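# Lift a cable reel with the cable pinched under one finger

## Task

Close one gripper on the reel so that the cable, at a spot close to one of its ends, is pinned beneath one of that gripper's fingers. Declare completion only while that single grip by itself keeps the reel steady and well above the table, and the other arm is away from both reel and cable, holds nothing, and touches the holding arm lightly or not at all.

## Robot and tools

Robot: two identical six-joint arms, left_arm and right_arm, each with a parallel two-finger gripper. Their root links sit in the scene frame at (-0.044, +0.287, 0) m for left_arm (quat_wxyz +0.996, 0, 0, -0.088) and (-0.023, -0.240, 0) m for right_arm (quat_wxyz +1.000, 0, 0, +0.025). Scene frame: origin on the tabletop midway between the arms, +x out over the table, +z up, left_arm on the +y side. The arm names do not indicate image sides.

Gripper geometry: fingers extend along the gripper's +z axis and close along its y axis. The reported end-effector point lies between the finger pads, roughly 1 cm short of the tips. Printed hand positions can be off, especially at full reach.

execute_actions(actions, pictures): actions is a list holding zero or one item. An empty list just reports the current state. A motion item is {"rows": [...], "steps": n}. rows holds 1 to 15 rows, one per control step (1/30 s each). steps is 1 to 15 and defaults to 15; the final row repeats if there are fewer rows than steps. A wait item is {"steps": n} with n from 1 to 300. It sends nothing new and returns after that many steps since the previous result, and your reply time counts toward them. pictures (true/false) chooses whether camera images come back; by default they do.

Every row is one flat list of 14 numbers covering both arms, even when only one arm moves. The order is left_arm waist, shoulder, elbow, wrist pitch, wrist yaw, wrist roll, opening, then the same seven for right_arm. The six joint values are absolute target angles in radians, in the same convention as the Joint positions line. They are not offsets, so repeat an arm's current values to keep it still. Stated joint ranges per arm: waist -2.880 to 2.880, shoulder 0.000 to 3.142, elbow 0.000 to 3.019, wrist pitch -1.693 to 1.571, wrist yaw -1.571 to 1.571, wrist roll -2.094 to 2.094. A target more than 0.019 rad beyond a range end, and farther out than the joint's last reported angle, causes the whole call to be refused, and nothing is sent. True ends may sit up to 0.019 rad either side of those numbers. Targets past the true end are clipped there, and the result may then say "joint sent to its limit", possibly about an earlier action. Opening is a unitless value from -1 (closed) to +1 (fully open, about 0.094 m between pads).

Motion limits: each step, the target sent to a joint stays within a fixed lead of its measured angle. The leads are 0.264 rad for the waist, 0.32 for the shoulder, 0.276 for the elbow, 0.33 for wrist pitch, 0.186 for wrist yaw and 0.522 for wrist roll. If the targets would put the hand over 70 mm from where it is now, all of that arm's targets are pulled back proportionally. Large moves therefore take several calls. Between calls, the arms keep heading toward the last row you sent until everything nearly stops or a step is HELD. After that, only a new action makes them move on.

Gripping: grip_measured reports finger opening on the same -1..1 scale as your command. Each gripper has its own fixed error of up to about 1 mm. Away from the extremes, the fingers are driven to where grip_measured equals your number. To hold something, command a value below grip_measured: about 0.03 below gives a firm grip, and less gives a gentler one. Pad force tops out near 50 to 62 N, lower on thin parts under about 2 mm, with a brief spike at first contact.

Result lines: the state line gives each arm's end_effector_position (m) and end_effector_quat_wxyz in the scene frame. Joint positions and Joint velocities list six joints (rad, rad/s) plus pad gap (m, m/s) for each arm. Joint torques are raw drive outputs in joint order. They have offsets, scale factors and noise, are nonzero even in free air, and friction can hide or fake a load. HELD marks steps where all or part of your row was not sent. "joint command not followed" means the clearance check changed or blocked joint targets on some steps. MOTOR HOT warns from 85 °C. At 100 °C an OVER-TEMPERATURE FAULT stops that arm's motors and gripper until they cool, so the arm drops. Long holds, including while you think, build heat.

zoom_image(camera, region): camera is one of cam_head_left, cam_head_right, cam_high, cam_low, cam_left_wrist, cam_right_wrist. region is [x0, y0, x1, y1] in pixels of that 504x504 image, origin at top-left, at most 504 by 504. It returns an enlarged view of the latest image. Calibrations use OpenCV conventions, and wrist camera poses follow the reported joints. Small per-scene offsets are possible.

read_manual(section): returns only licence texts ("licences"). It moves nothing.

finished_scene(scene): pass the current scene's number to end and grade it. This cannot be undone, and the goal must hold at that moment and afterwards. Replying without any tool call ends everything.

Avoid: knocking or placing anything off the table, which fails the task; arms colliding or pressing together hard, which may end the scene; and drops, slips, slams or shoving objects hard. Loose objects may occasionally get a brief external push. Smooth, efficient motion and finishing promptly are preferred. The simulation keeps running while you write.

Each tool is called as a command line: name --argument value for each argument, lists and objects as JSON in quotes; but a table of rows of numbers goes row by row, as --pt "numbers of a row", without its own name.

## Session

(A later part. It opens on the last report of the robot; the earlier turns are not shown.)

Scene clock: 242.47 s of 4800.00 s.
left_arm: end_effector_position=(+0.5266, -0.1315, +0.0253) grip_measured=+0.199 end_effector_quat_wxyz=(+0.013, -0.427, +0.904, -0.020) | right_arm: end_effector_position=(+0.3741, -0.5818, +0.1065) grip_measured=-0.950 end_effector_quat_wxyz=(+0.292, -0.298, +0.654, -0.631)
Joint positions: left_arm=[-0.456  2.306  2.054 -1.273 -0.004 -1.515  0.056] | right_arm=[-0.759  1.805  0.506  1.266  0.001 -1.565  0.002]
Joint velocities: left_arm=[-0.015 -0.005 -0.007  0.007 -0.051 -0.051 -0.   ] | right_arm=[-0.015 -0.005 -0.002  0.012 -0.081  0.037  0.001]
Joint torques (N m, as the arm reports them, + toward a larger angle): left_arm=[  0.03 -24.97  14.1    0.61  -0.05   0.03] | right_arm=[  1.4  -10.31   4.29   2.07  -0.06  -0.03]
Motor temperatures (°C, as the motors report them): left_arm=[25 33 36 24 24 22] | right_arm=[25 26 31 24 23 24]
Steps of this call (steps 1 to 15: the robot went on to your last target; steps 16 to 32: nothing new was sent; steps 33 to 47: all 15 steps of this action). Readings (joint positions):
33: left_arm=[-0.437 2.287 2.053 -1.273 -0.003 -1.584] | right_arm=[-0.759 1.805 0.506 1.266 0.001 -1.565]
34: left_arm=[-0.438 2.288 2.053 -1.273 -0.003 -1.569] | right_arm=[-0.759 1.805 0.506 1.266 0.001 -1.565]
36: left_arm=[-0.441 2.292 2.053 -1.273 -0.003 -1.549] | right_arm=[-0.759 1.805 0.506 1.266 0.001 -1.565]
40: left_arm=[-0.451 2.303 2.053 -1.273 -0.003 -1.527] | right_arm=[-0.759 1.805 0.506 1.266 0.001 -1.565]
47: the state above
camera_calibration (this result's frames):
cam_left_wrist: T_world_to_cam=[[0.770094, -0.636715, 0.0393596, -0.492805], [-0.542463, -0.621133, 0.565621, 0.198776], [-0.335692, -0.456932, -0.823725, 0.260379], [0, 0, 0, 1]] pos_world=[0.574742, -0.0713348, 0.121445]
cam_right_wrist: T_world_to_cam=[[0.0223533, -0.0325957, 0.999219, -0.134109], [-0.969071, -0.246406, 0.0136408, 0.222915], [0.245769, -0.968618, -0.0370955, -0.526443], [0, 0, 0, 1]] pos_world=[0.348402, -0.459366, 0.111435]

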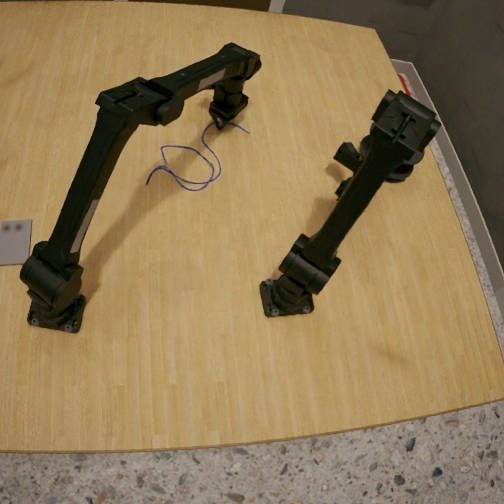

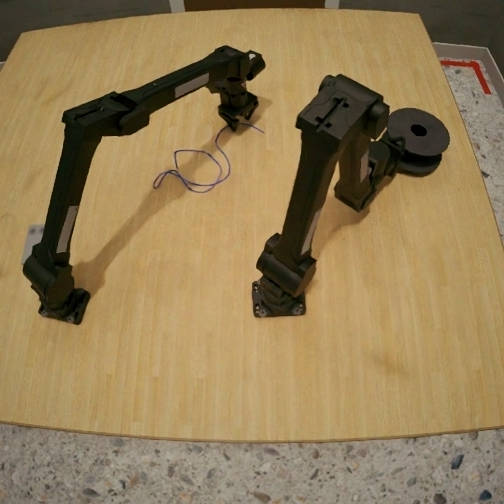

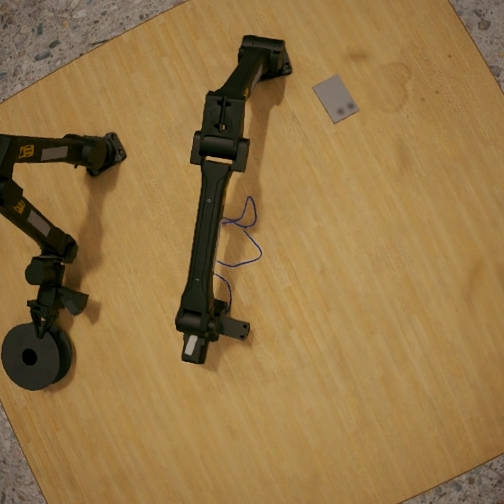

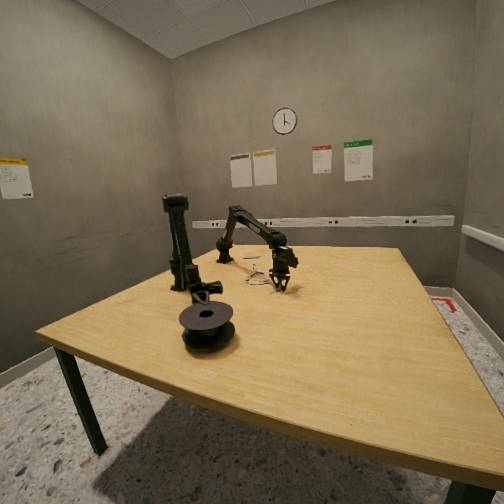

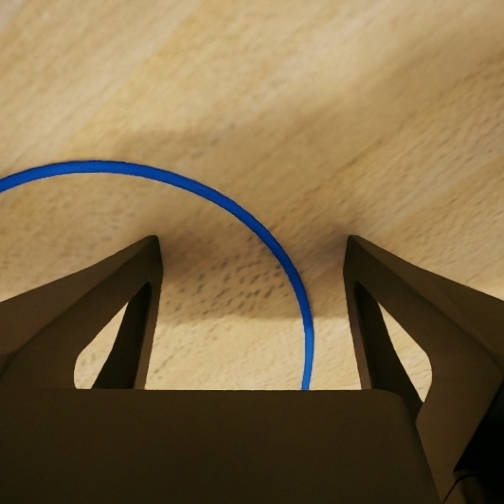

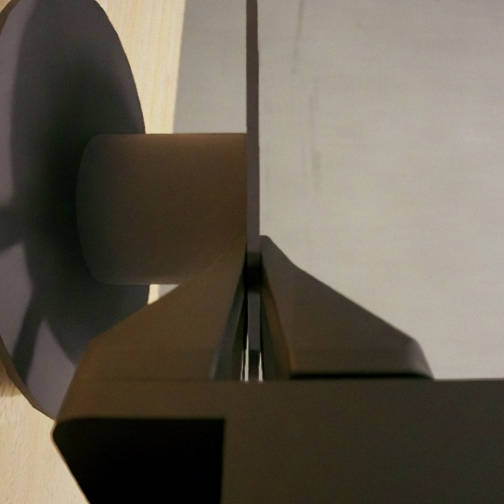

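Cable lies between the tips at table level; closing.

execute_actions --actions '[{"rows":[[-0.465,2.345,2.1,-1.26,0,-1.5,-1,-0.75,1.78,0.52,1.28,0,-1.57,-1]],"steps":15}]'

Scene clock: 243.80 s of 4800.00 s.
left_arm: end_effector_position=(+0.5264, -0.1314, +0.0240) grip_measured=-0.970 end_effector_quat_wxyz=(+0.012, -0.426, +0.905, -0.019) | right_arm: end_effector_position=(+0.3741, -0.5818, +0.1065) grip_measured=-0.950 end_effector_quat_wxyz=(+0.292, -0.298, +0.654, -0.631)
Joint positions: left_arm=[-0.456  2.308  2.054 -1.273 -0.003 -1.512  0.001] | right_arm=[-0.759  1.805  0.506  1.266  0.001 -1.565  0.002]
Joint velocities: left_arm=[-0.005 -0.015 -0.002 -0.017 -0.022  0.022 -0.   ] | right_arm=[-0.005 -0.005 -0.007  0.007 -0.051  0.022  0.001]
Joint torques (N m, as the arm reports them, + toward a larger angle): left_arm=[  0.3  -24.56  14.04   0.6   -0.07   0.03] | right_arm=[  1.32 -10.03   4.28   2.04   0.     0.  ]
Motor temperatures (°C, as the motors report them): left_arm=[25 33 36 24 24 22] | right_arm=[25 26 31 24 23 24]
Steps of this call (steps 1 to 15: the robot went on to your last target; steps 16 to 25: nothing new was sent; steps 26 to 40: all 15 steps of this action). Readings (joint positions):
26: left_arm=[-0.456 2.306 2.054 -1.273 -0.003 -1.512] | right_arm=[-0.759 1.805 0.506 1.266 0.001 -1.565]
27: left_arm=[-0.456 2.306 2.054 -1.273 -0.003 -1.512] | right_arm=[-0.759 1.805 0.506 1.266 0.001 -1.565]
29: left_arm=[-0.456 2.307 2.054 -1.273 -0.003 -1.512] | right_arm=[-0.759 1.805 0.506 1.266 0.001 -1.565]
33: left_arm=[-0.456 2.308 2.054 -1.273 -0.003 -1.512] | right_arm=[-0.759 1.805 0.506 1.266 0.001 -1.565]
40: the state above
camera_calibration (this result's frames):
cam_left_wrist: T_world_to_cam=[[0.768447, -0.638816, 0.037463, -0.49192], [-0.543169, -0.620199, 0.565969, 0.199933], [-0.338315, -0.455265, -0.823575, 0.260861], [0, 0, 0, 1]] pos_world=[0.574865, -0.071487, 0.120111]
cam_right_wrist: T_world_to_cam=[[0.0223533, -0.0325957, 0.999219, -0.134109], [-0.969071, -0.246406, 0.0136408, 0.222915], [0.245769, -0.968618, -0.0370955, -0.526443], [0, 0, 0, 1]] pos_world=[0.348402, -0.459366, 0.111435]

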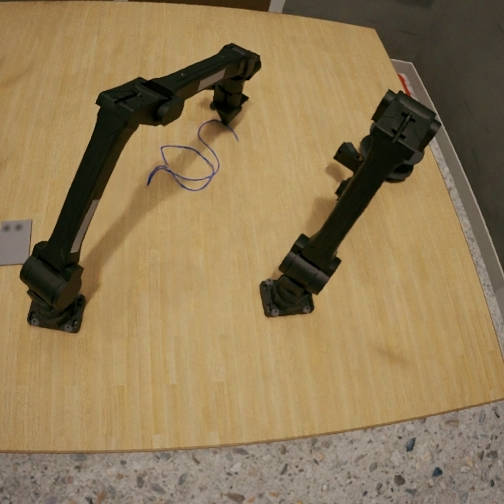

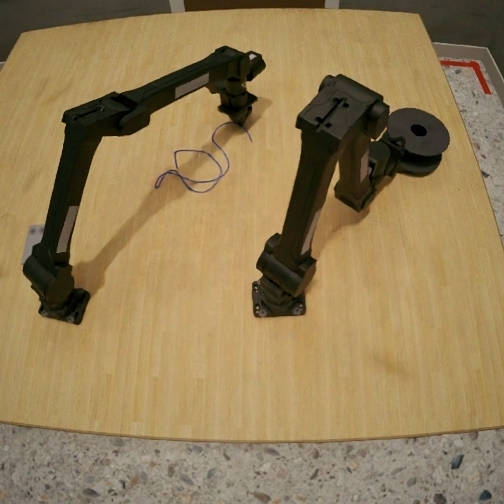

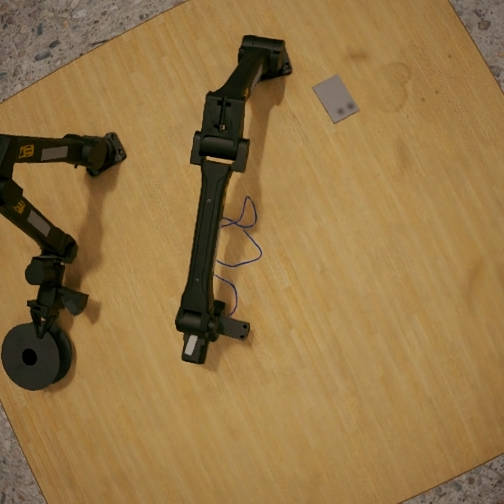

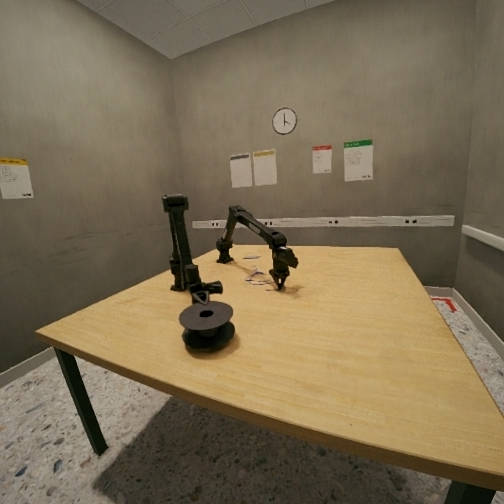

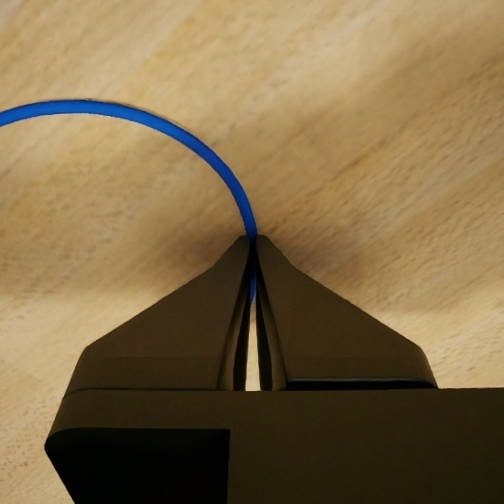

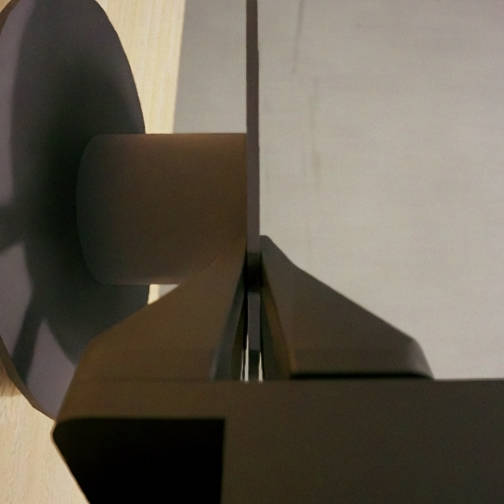

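execute_actions --actions '[{"rows":[[-0.44,2.1,2.05,-1.3,0,-1.7,-1,-0.5,1.76,0.52,1.28,0,-1.57,-1]],"steps":12}]' --pictures false

execute_actions --actions '[{"rows":[[-0.40,2.0,2.0,-1.4,0,-2.03,-1,-0.05,1.76,0.52,1.28,0,-1.57,-1]],"steps":15}]'

Scene clock: 247.37 s of 4800.00 s.
left_arm: end_effector_position=(+0.5278, -0.1315, +0.1685) grip_measured=-0.970 end_effector_quat_wxyz=(+0.051, -0.488, +0.864, -0.108) | right_arm: end_effector_position=(+0.4559, -0.4527, +0.1097) grip_measured=-0.950 end_effector_quat_wxyz=(+0.384, -0.391, +0.601, -0.582)
Joint positions: left_arm=[-0.455  2.091  2.043 -1.284 -0.003 -1.66   0.001] | right_arm=[-0.47   1.798  0.506  1.264 -0.009 -1.565  0.002]
Joint velocities: left_arm=[ 0.015 -0.601 -0.002 -0.012  0.022 -0.168  0.   ] | right_arm=[-0.112 -0.015 -0.017 -0.007  0.198 -0.007  0.001]
Joint torques (N m, as the arm reports them, + toward a larger angle): left_arm=[  1.75 -21.76  11.2   -0.26  -0.05  -0.15] | right_arm=[ -1.01 -10.81   4.32   2.06   0.1   -0.01]
Motor temperatures (°C, as the motors report them): left_arm=[25 33 37 24 24 22] | right_arm=[25 27 31 24 23 24]
Steps of this call (steps 1 to 15: the robot went on to your last target; steps 16 to 95: nothing new was sent; steps 96 to 107: all 12 steps of this action). Readings (joint positions):
96: left_arm=[-0.456 2.301 2.053 -1.273 -0.003 -1.526] | right_arm=[-0.748 1.805 0.506 1.265 0.010 -1.565]
97: left_arm=[-0.456 2.294 2.048 -1.274 -0.003 -1.541] | right_arm=[-0.727 1.805 0.506 1.265 0.019 -1.565]
99: left_arm=[-0.456 2.268 2.043 -1.277 -0.003 -1.568] | right_arm=[-0.658 1.805 0.506 1.264 0.019 -1.565]
103: left_arm=[-0.456 2.185 2.043 -1.281 -0.003 -1.621] | right_arm=[-0.502 1.803 0.506 1.264 -0.008 -1.565]
107: the state above

Scene clock: 247.87 s of 4800.00 s.
left_arm: end_effector_position=(+0.5178, -0.0760, +0.2301) grip_measured=-0.970 end_effector_quat_wxyz=(-0.033, +0.652, -0.750, +0.109) | right_arm: end_effector_position=(+0.5005, -0.2190, +0.1095) grip_measured=-0.950 end_effector_quat_wxyz=(+0.506, -0.518, +0.496, -0.479)
Joint positions: left_arm=[-0.397  1.97   2.014 -1.386 -0.002 -2.005  0.001] | right_arm=[-0.013  1.798  0.506  1.262 -0.012 -1.565  0.002]
Joint velocities: left_arm=[-0.005  0.083 -0.027 -0.002  0.066 -0.095 -0.   ] | right_arm=[-0.142 -0.005 -0.002  0.002  0.139 -0.007 -0.001]
Joint torques (N m, as the arm reports them, + toward a larger angle): left_arm=[  0.48 -21.57   9.51  -0.15  -0.1   -0.16] | right_arm=[ -1.64 -10.31   4.26   2.12   0.19   0.01]
Motor temperatures (°C, as the motors report them): left_arm=[25 33 37 24 24 22] | right_arm=[25 27 31 24 23 24]
Steps of this call (steps 1 to 15: all 15 steps of this action). Readings (joint positions):
1: left_arm=[-0.452 2.067 2.042 -1.302 -0.003 -1.719] | right_arm=[-0.461 1.798 0.506 1.264 0.003 -1.565]
2: left_arm=[-0.450 2.042 2.032 -1.332 -0.002 -1.780] | right_arm=[-0.443 1.798 0.506 1.264 0.016 -1.565]
4: left_arm=[-0.438 1.999 2.020 -1.371 -0.002 -1.866] | right_arm=[-0.375 1.798 0.506 1.262 0.018 -1.565]
8: left_arm=[-0.409 1.958 2.019 -1.385 -0.002 -1.956] | right_arm=[-0.185 1.798 0.506 1.262 0.011 -1.565]
15: the state above
camera_calibration (this result's frames):
cam_left_wrist: T_world_to_cam=[[0.971363, -0.129018, 0.199521, -0.561256], [-0.228324, -0.739221, 0.633578, -0.074675], [0.0657467, -0.660989, -0.74751, 0.210607], [0, 0, 0, 1]] pos_world=[0.514286, 0.0115951, 0.316725]
cam_right_wrist: T_world_to_cam=[[0.0340992, -0.00887294, 0.999379, -0.128889], [-0.533454, -0.845761, 0.0106926, 0.0857968], [0.845141, -0.533488, -0.0335731, -0.411028], [0, 0, 0, 1]] pos_world=[0.39754, -0.147858, 0.114092]

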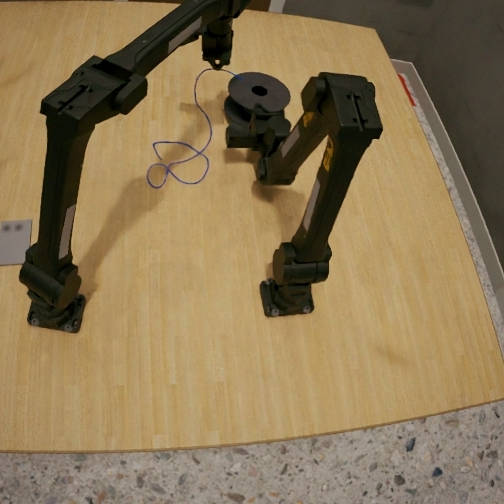

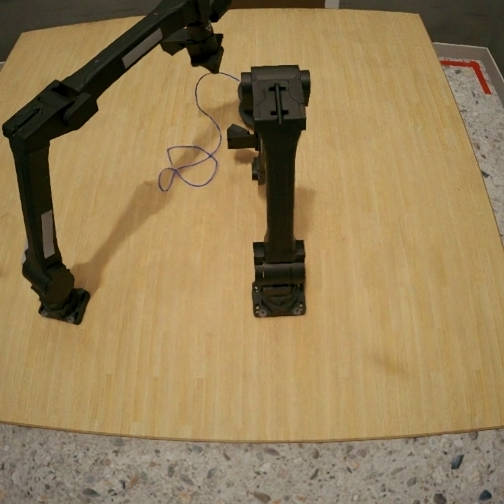

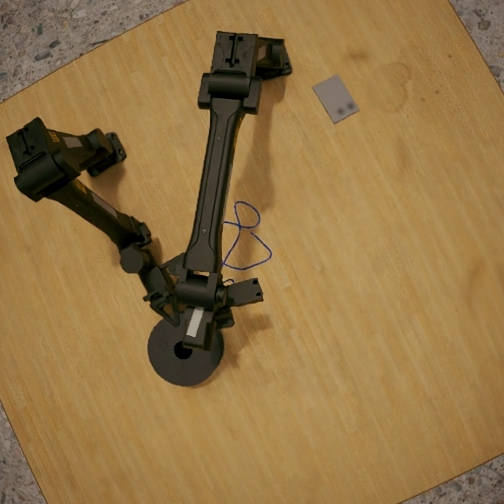

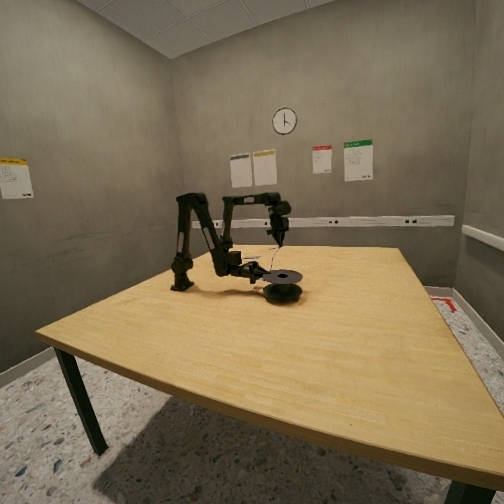

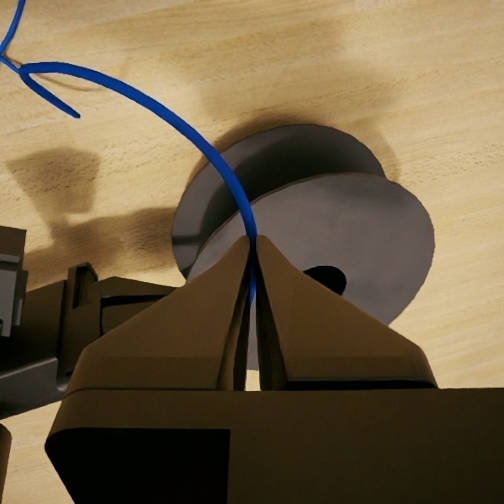

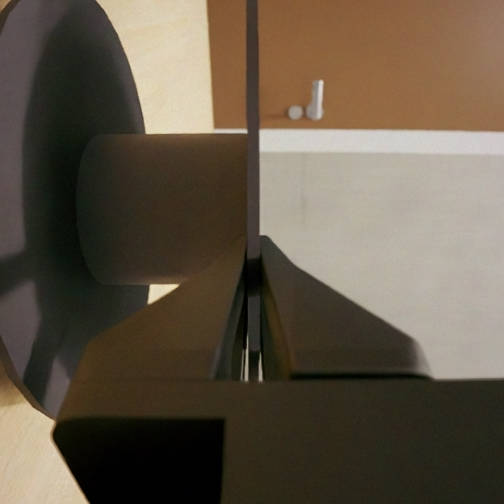

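execute_actions --actions '[{"rows":[[-0.40,2.0,2.0,-1.4,0,-2.03,-1,-0.07,1.85,0.52,1.37,0,-1.57,-1],[-0.40,2.0,2.0,-1.4,0,-2.03,-1,-0.07,1.85,0.52,1.37,0,-1.57,-1],[-0.40,2.0,2.0,-1.4,0,-2.03,-1,-0.07,1.85,0.52,1.37,0,-1.57,-1],[-0.40,2.0,2.0,-1.4,0,-2.03,-1,-0.07,1.85,0.52,1.37,0,-1.57,-1],[-0.40,2.0,2.0,-1.4,0,-2.03,-1,-0.07,1.9,0.52,1.41,0,-1.57,-1],[-0.40,2.0,2.0,-1.4,0,-2.03,-1,-0.07,1.9,0.52,1.41,0,-1.57,-1],[-0.40,2.0,2.0,-1.4,0,-2.03,-1,-0.07,1.9,0.52,1.41,0,-1.57,-1],[-0.40,2.0,2.0,-1.4,0,-2.03,-1,-0.07,1.935,0.52,1.445,0,-1.57,-1]],"steps":15}]' --pictures false

execute_actions --actions '[{"rows":[[-0.40,2.0,2.0,-1.4,0,-2.03,-1,-0.07,1.935,0.52,1.445,0,-1.57,0.2]],"steps":15}]'

Scene clock: 250.10 s of 4800.00 s.
left_arm: end_effector_position=(+0.5179, -0.0761, +0.2234) grip_measured=-0.970 end_effector_quat_wxyz=(-0.030, +0.657, -0.746, +0.104) | right_arm: end_effector_position=(+0.4964, -0.2440, +0.0758) grip_measured=-0.950 end_effector_quat_wxyz=(+0.495, -0.502, +0.507, -0.496)
Joint positions: left_arm=[-0.397  1.978  2.011 -1.386 -0.002 -2.018  0.001] | right_arm=[-0.057  1.941  0.506  1.417 -0.002 -1.567  0.002]
Joint velocities: left_arm=[-0.005  0.005 -0.017  0.002 -0.022 -0.022 -0.001] | right_arm=[ 0.005 -0.005 -0.002 -0.007 -0.051 -0.007 -0.001]
Joint torques (N m, as the arm reports them, + toward a larger angle): left_arm=[  0.53 -21.94   9.58  -0.24  -0.09  -0.18] | right_arm=[  0.04 -10.14   3.25   2.49   0.11  -0.02]
Motor temperatures (°C, as the motors report them): left_arm=[25 33 37 24 24 22] | right_arm=[25 27 31 24 23 24]
Steps of this call (steps 1 to 30: the robot went on to your last target; steps 31 to 52: nothing new was sent; steps 53 to 67: all 15 steps of this action). Readings (joint positions):
53: left_arm=[-0.397 1.978 2.011 -1.386 -0.002 -2.018] | right_arm=[-0.042 1.804 0.506 1.275 -0.002 -1.565]
54: left_arm=[-0.397 1.978 2.011 -1.386 -0.002 -2.018] | right_arm=[-0.043 1.815 0.506 1.298 -0.002 -1.565]
56: left_arm=[-0.397 1.978 2.011 -1.386 -0.002 -2.018] | right_arm=[-0.049 1.838 0.506 1.323 -0.002 -1.565]
60: left_arm=[-0.397 1.978 2.011 -1.386 -0.002 -2.018] | right_arm=[-0.057 1.904 0.506 1.368 -0.002 -1.565]
67: the state above

Scene clock: 250.60 s of 4800.00 s.
left_arm: end_effector_position=(+0.5179, -0.0761, +0.2234) grip_measured=-0.970 end_effector_quat_wxyz=(-0.030, +0.657, -0.746, +0.104) | right_arm: end_effector_position=(+0.4964, -0.2441, +0.0775) grip_measured=+0.198 end_effector_quat_wxyz=(+0.497, -0.500, +0.505, -0.497)
Joint positions: left_arm=[-0.397  1.978  2.011 -1.386 -0.002 -2.018  0.001] | right_arm=[-0.057  1.941  0.506  1.424 -0.002 -1.567  0.056]
Joint velocities: left_arm=[-0.024  0.005  0.002  0.012  0.066 -0.022 -0.001] | right_arm=[-0.005  0.005 -0.002 -0.002  0.051  0.022 -0.001]
Joint torques (N m, as the arm reports them, + toward a larger angle): left_arm=[  0.23 -22.02   9.57  -0.29  -0.1   -0.15] | right_arm=[-0.57 -9.62  3.39  2.16  0.09  0.02]
Motor temperatures (°C, as the motors report them): left_arm=[25 33 36 24 24 22] | right_arm=[25 27 31 24 23 24]
Steps of this call (steps 1 to 15: all 15 steps of this action). Readings (joint positions):
1: left_arm=[-0.397 1.978 2.011 -1.386 -0.002 -2.018] | right_arm=[-0.057 1.941 0.506 1.418 -0.002 -1.567]
2: left_arm=[-0.397 1.978 2.011 -1.386 -0.002 -2.018] | right_arm=[-0.057 1.941 0.506 1.419 -0.002 -1.567]
4: left_arm=[-0.397 1.978 2.011 -1.386 -0.002 -2.018] | right_arm=[-0.057 1.941 0.506 1.423 -0.002 -1.567]
8: left_arm=[-0.397 1.978 2.011 -1.386 -0.002 -2.018] | right_arm=[-0.057 1.941 0.506 1.424 -0.002 -1.567]
15: the state above
camera_calibration (this result's frames):
cam_left_wrist: T_world_to_cam=[[0.975082, -0.117441, 0.188207, -0.558531], [-0.21188, -0.744403, 0.633223, -0.0792471], [0.0657354, -0.657322, -0.750737, 0.20651], [0, 0, 0, 1]] pos_world=[0.514248, 0.011157, 0.310335]
cam_right_wrist: T_world_to_cam=[[0.0152731, -0.0087678, 0.999845, -0.0876171], [-0.578862, -0.815424, 0.0016918, 0.0934186], [0.815283, -0.578798, -0.0175294, -0.419526], [0, 0, 0, 1]] pos_world=[0.397447, -0.167413, 0.0800914]

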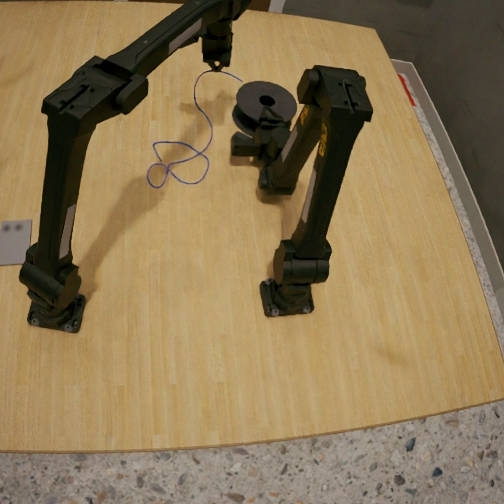

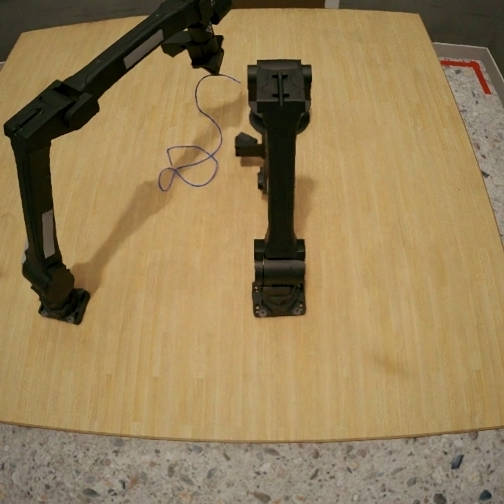

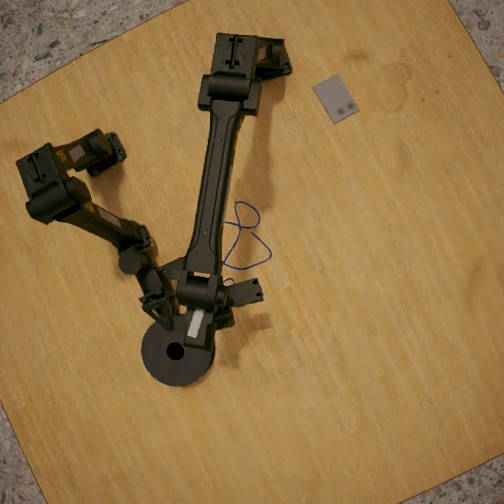

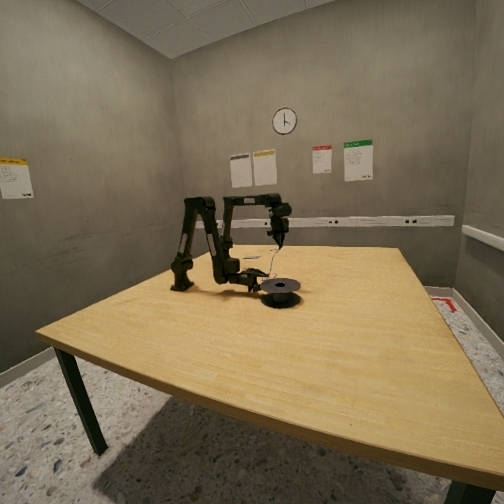

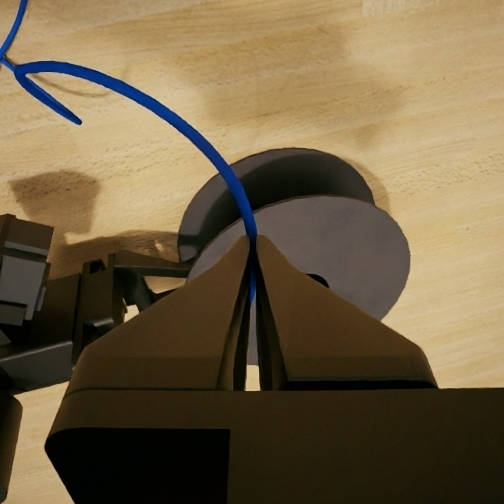

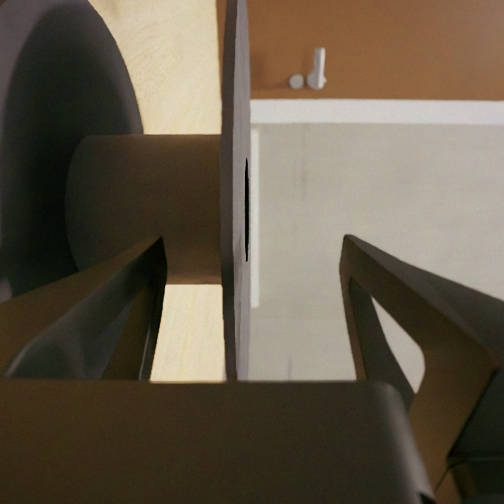

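execute_actions --actions '[{"rows":[[-0.485,2.17,2.08,-1.334,0,-2.03,-1,-0.07,1.935,0.52,1.445,0,-1.57,0.3]],"steps":15}]'

Scene clock: 252.40 s of 4800.00 s.
left_arm: end_effector_position=(+0.4965, -0.1432, +0.0942) grip_measured=-0.970 end_effector_quat_wxyz=(-0.008, +0.623, -0.782, +0.032) | right_arm: end_effector_position=(+0.4964, -0.2441, +0.0775) grip_measured=+0.299 end_effector_quat_wxyz=(+0.497, -0.500, +0.505, -0.497)
Joint positions: left_arm=[-0.495  2.191  2.035 -1.348 -0.002 -2.018  0.001] | right_arm=[-0.057  1.941  0.506  1.424 -0.002 -1.567  0.061]
Joint velocities: left_arm=[-0.044  0.024 -0.012 -0.012 -0.051 -0.022 -0.001] | right_arm=[-0.015 -0.005  0.012  0.012 -0.066 -0.022 -0.   ]
Joint torques (N m, as the arm reports them, + toward a larger angle): left_arm=[  1.74 -28.81  14.31   0.69  -0.11  -0.16] | right_arm=[-0.5  -9.28  3.3   2.21  0.09 -0.04]
Motor temperatures (°C, as the motors report them): left_arm=[25 33 36 24 24 22] | right_arm=[25 27 31 24 23 24]
Steps of this call (steps 1 to 15: the robot went on to your last target; steps 16 to 39: nothing new was sent; steps 40 to 54: all 15 steps of this action). Readings (joint positions):
40: left_arm=[-0.399 1.985 2.012 -1.385 -0.002 -2.018] | right_arm=[-0.057 1.941 0.506 1.424 -0.002 -1.567]
41: left_arm=[-0.401 1.992 2.019 -1.380 -0.002 -2.018] | right_arm=[-0.057 1.941 0.506 1.424 -0.002 -1.567]
43: left_arm=[-0.413 2.019 2.028 -1.369 -0.002 -2.018] | right_arm=[-0.057 1.941 0.506 1.424 -0.002 -1.567]
47: left_arm=[-0.449 2.097 2.035 -1.352 -0.002 -2.018] | right_arm=[-0.057 1.941 0.506 1.424 -0.002 -1.567]
54: the state above
camera_calibration (this result's frames):
cam_left_wrist: T_world_to_cam=[[0.973114, -0.224053, 0.0533838, -0.522868], [-0.211484, -0.777368, 0.59243, -0.0529662], [-0.0912368, -0.587791, -0.803852, 0.159687], [0, 0, 0, 1]] pos_world=[0.512178, -0.0644618, 0.187656]
cam_right_wrist: T_world_to_cam=[[0.0152731, -0.0087678, 0.999845, -0.0876171], [-0.578862, -0.815424, 0.0016918, 0.0934186], [0.815283, -0.578798, -0.0175294, -0.419526], [0, 0, 0, 1]] pos_world=[0.397447, -0.167413, 0.0800914]

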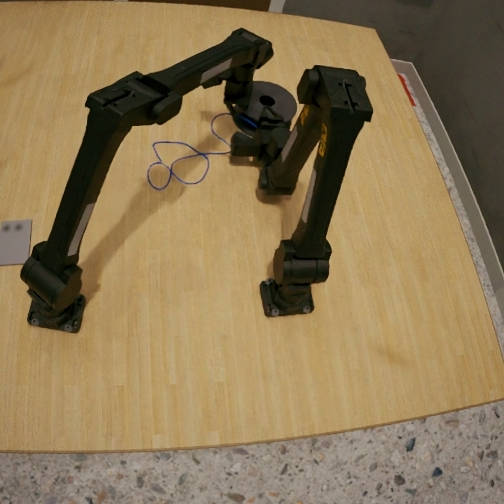

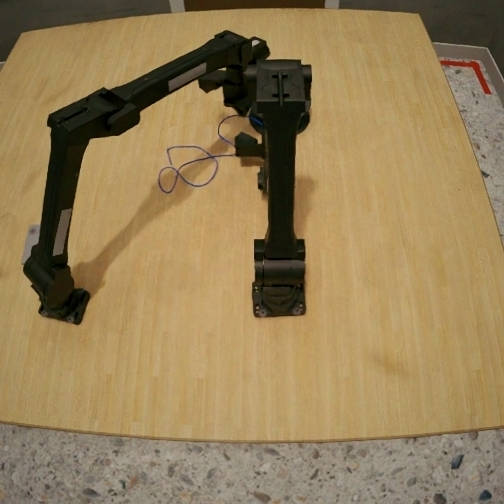

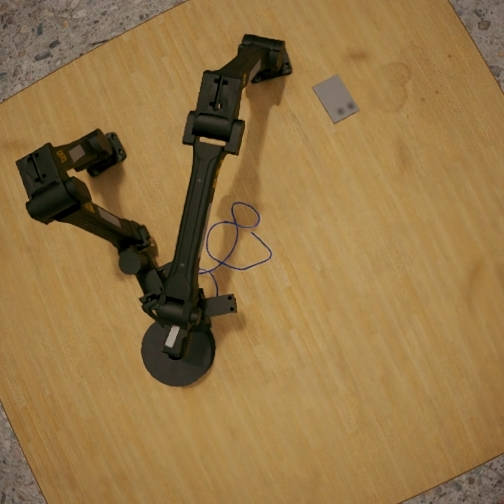

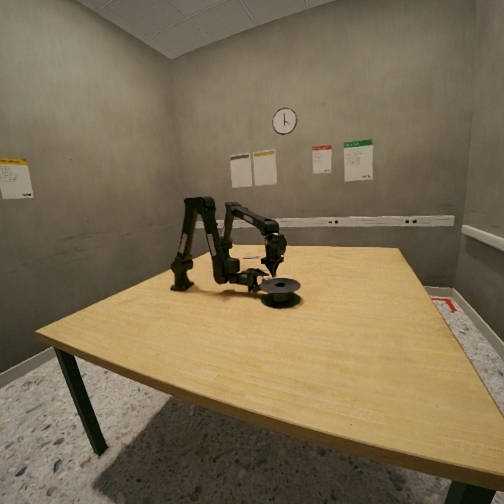

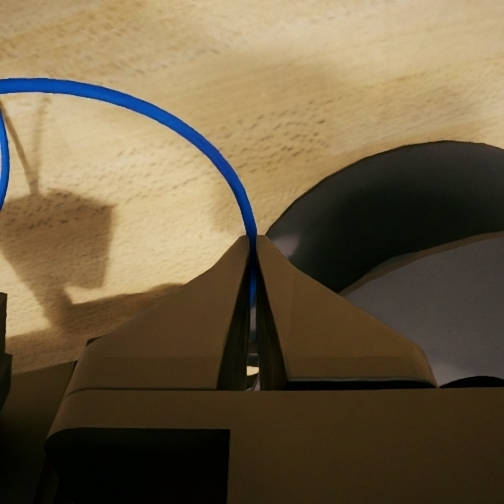

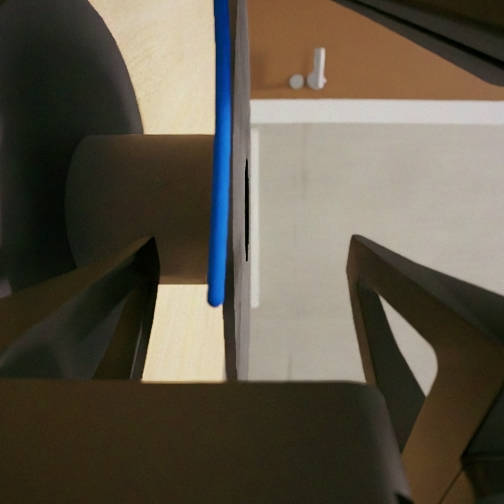

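execute_actions --actions '[{"rows":[[-0.49,2.17,2.105,-1.348,0,-2.03,-1,-0.07,1.935,0.52,1.445,0,-1.57,0.3]],"steps":12}]'

Scene clock: 253.90 s of 4800.00 s.
left_arm: end_effector_position=(+0.5021, -0.1466, +0.1143) grip_measured=-0.970 end_effector_quat_wxyz=(-0.013, +0.623, -0.780, +0.051) | right_arm: end_effector_position=(+0.4964, -0.2441, +0.0775) grip_measured=+0.299 end_effector_quat_wxyz=(+0.497, -0.500, +0.505, -0.497)
Joint positions: left_arm=[-0.494  2.173  2.054 -1.347 -0.002 -2.018  0.001] | right_arm=[-0.057  1.941  0.506  1.424 -0.002 -1.567  0.061]
Joint velocities: left_arm=[-0.005 -0.015  0.007 -0.012 -0.007  0.051 -0.   ] | right_arm=[ 0.005 -0.015  0.007 -0.022  0.066  0.066 -0.001]
Joint torques (N m, as the arm reports them, + toward a larger angle): left_arm=[  1.04 -27.04  14.95   0.12  -0.11  -0.18] | right_arm=[-0.41 -8.98  3.34  2.18  0.07  0.  ]
Motor temperatures (°C, as the motors report them): left_arm=[25 33 37 24 24 22] | right_arm=[25 27 31 24 23 24]
Steps of this call (steps 1 to 30: the robot went on to your last target; steps 31 to 33: nothing new was sent; steps 34 to 45: all 12 steps of this action). Readings (joint positions):
34: left_arm=[-0.494 2.173 2.037 -1.347 -0.002 -2.018] | right_arm=[-0.057 1.941 0.506 1.424 -0.002 -1.567]
35: left_arm=[-0.494 2.173 2.038 -1.347 -0.002 -2.018] | right_arm=[-0.057 1.941 0.506 1.424 -0.002 -1.567]
37: left_arm=[-0.494 2.173 2.045 -1.347 -0.002 -2.018] | right_arm=[-0.057 1.941 0.506 1.424 -0.002 -1.567]
41: left_arm=[-0.494 2.173 2.054 -1.347 -0.002 -2.018] | right_arm=[-0.057 1.941 0.506 1.424 -0.002 -1.567]
45: the state above
camera_calibration (this result's frames):
cam_left_wrist: T_world_to_cam=[[0.971208, -0.221225, 0.088397, -0.532815], [-0.228837, -0.763137, 0.604364, -0.0569317], [-0.0662411, -0.607191, -0.79179, 0.157555], [0, 0, 0, 1]] pos_world=[0.514883, -0.0656527, 0.206257]
cam_right_wrist: T_world_to_cam=[[0.0152731, -0.0087678, 0.999845, -0.0876171], [-0.578862, -0.815424, 0.0016918, 0.0934186], [0.815283, -0.578798, -0.0175294, -0.419526], [0, 0, 0, 1]] pos_world=[0.397447, -0.167413, 0.0800914]

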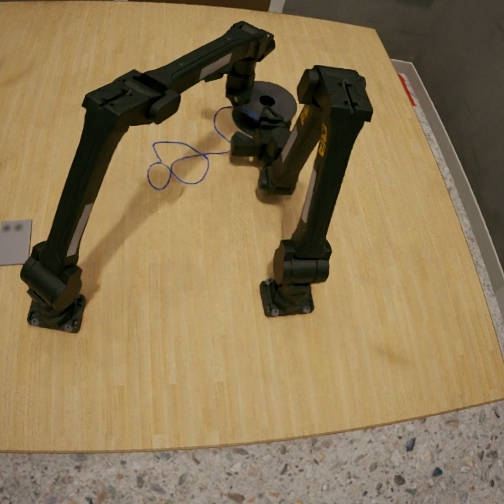

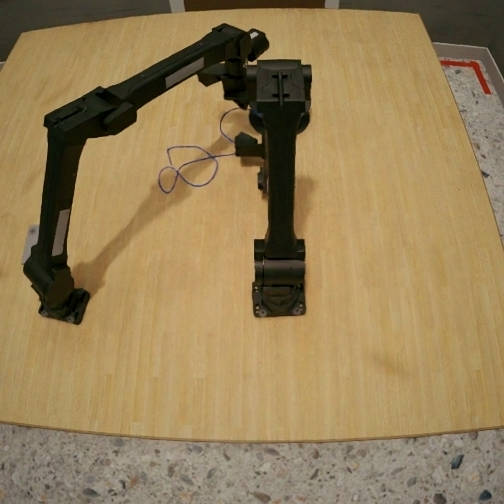

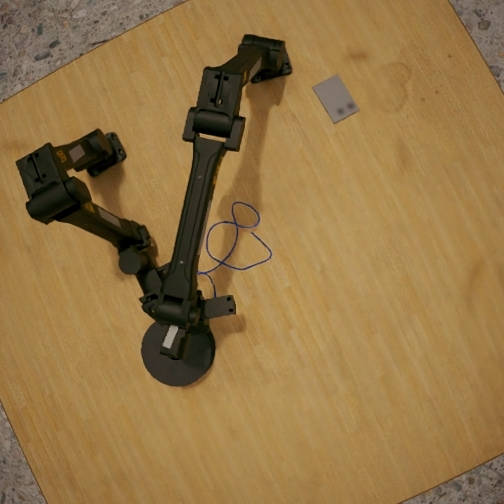

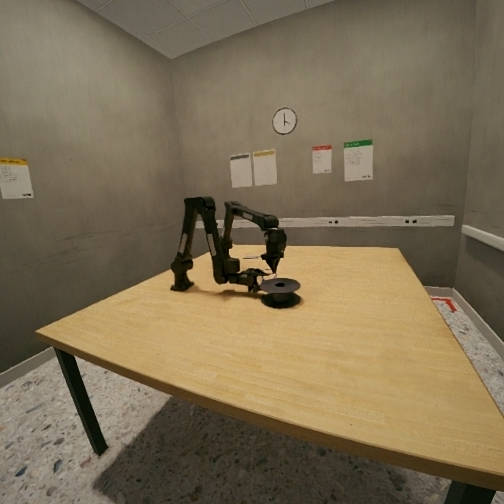

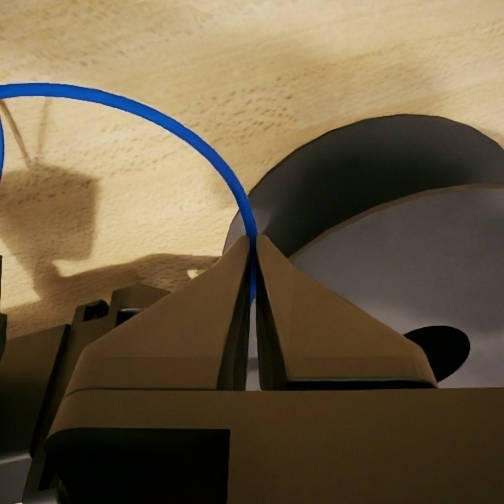

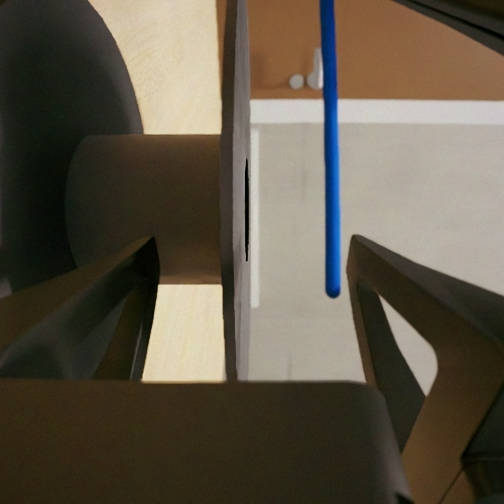

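execute_actions --actions '[{"rows":[[-0.50,2.19,2.15,-1.35,0,-2.05,-1,-0.07,1.935,0.52,1.445,0,-1.57,0.3],[-0.50,2.19,2.15,-1.35,0,-2.05,-1,-0.07,1.935,0.52,1.445,0,-1.57,0.3],[-0.50,2.19,2.15,-1.35,0,-2.05,-1,-0.07,1.935,0.52,1.445,0,-1.57,0.3],[-0.51,2.22,2.2,-1.35,0,-2.05,-1,-0.07,1.935,0.52,1.445,0,-1.57,0.3],[-0.51,2.22,2.2,-1.35,0,-2.05,-1,-0.07,1.935,0.52,1.445,0,-1.57,0.3],[-0.51,2.22,2.2,-1.35,0,-2.05,-1,-0.07,1.935,0.52,1.445,0,-1.57,0.3],[-0.515,2.24,2.23,-1.35,0,-2.05,-1,-0.07,1.935,0.52,1.445,0,-1.57,0.3]],"steps":15}]'

Scene clock: 256.40 s of 4800.00 s.
left_arm: end_effector_position=(+0.5255, -0.1730, +0.1497) grip_measured=-0.970 end_effector_quat_wxyz=(-0.023, +0.625, -0.774, +0.101) | right_arm: end_effector_position=(+0.4964, -0.2441, +0.0775) grip_measured=+0.299 end_effector_quat_wxyz=(+0.497, -0.500, +0.505, -0.497)
Joint positions: left_arm=[-0.502  2.2    2.184 -1.348 -0.002 -2.036  0.001] | right_arm=[-0.057  1.941  0.506  1.424 -0.002 -1.567  0.061]
Joint velocities: left_arm=[-0.024  0.034  0.012  0.012  0.037  0.007 -0.   ] | right_arm=[-0.015 -0.015 -0.007 -0.002 -0.022 -0.007 -0.001]
Joint torques (N m, as the arm reports them, + toward a larger angle): left_arm=[  0.13 -23.62  14.73   0.21  -0.1   -0.18] | right_arm=[-0.47 -9.48  3.25  2.27  0.08 -0.01]
Motor temperatures (°C, as the motors report them): left_arm=[25 34 37 24 24 22] | right_arm=[25 27 31 24 23 24]
Steps of this call (steps 1 to 15: the robot went on to your last target; steps 16 to 60: nothing new was sent; steps 61 to 75: all 15 steps of this action). Readings (joint positions):
61: left_arm=[-0.494 2.173 2.059 -1.347 -0.002 -2.021] | right_arm=[-0.057 1.941 0.506 1.424 -0.002 -1.567]
62: left_arm=[-0.494 2.176 2.067 -1.347 -0.002 -2.025] | right_arm=[-0.057 1.941 0.506 1.424 -0.002 -1.567]
64: left_arm=[-0.494 2.179 2.090 -1.348 -0.002 -2.030] | right_arm=[-0.057 1.941 0.506 1.424 -0.002 -1.567]
68: left_arm=[-0.496 2.195 2.162 -1.348 -0.002 -2.034] | right_arm=[-0.057 1.941 0.506 1.424 -0.002 -1.567]
75: the state above
camera_calibration (this result's frames):
cam_left_wrist: T_world_to_cam=[[0.963053, -0.202726, 0.177289, -0.570267], [-0.269313, -0.724945, 0.633975, -0.0696667], [0.0000011335, -0.658298, -0.752758, 0.121643], [0, 0, 0, 1]] pos_world=[0.530435, -0.0860352, 0.236837]
cam_right_wrist: T_world_to_cam=[[0.0152731, -0.0087678, 0.999845, -0.0876171], [-0.578862, -0.815424, 0.0016918, 0.0934186], [0.815283, -0.578798, -0.0175294, -0.419526], [0, 0, 0, 1]] pos_world=[0.397447, -0.167413, 0.0800914]

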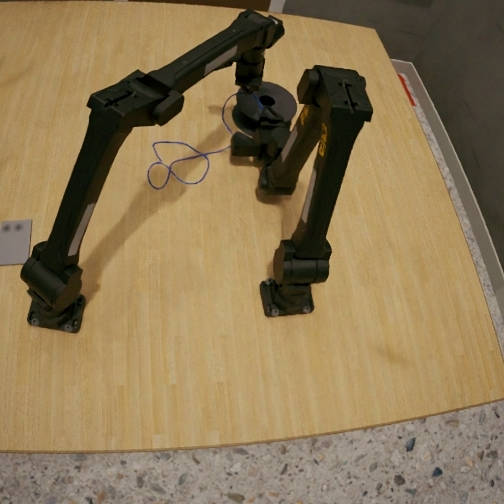

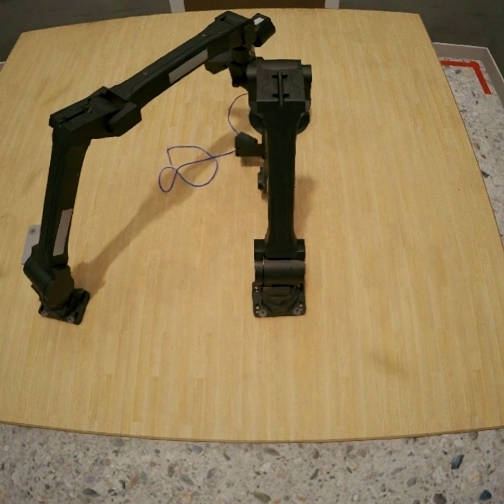

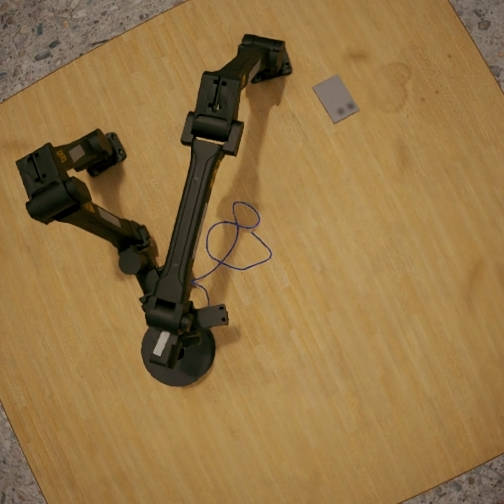

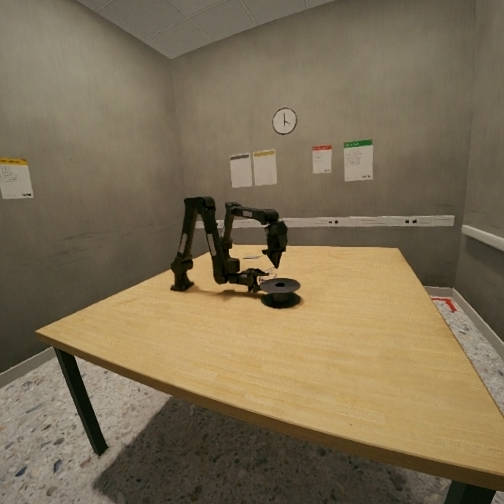

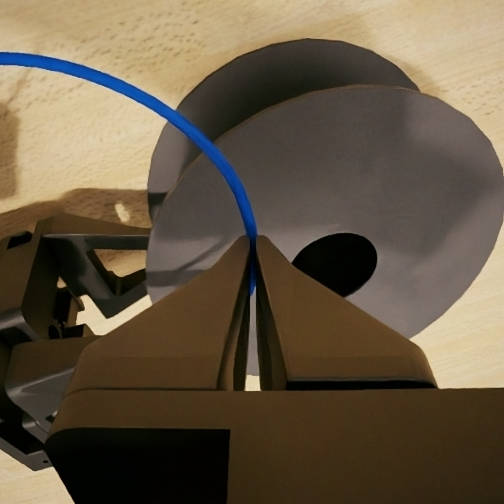

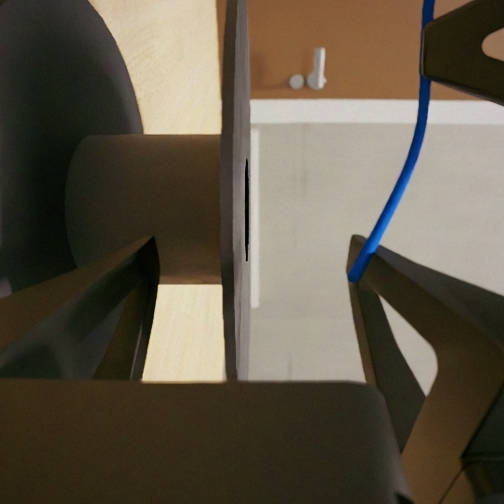

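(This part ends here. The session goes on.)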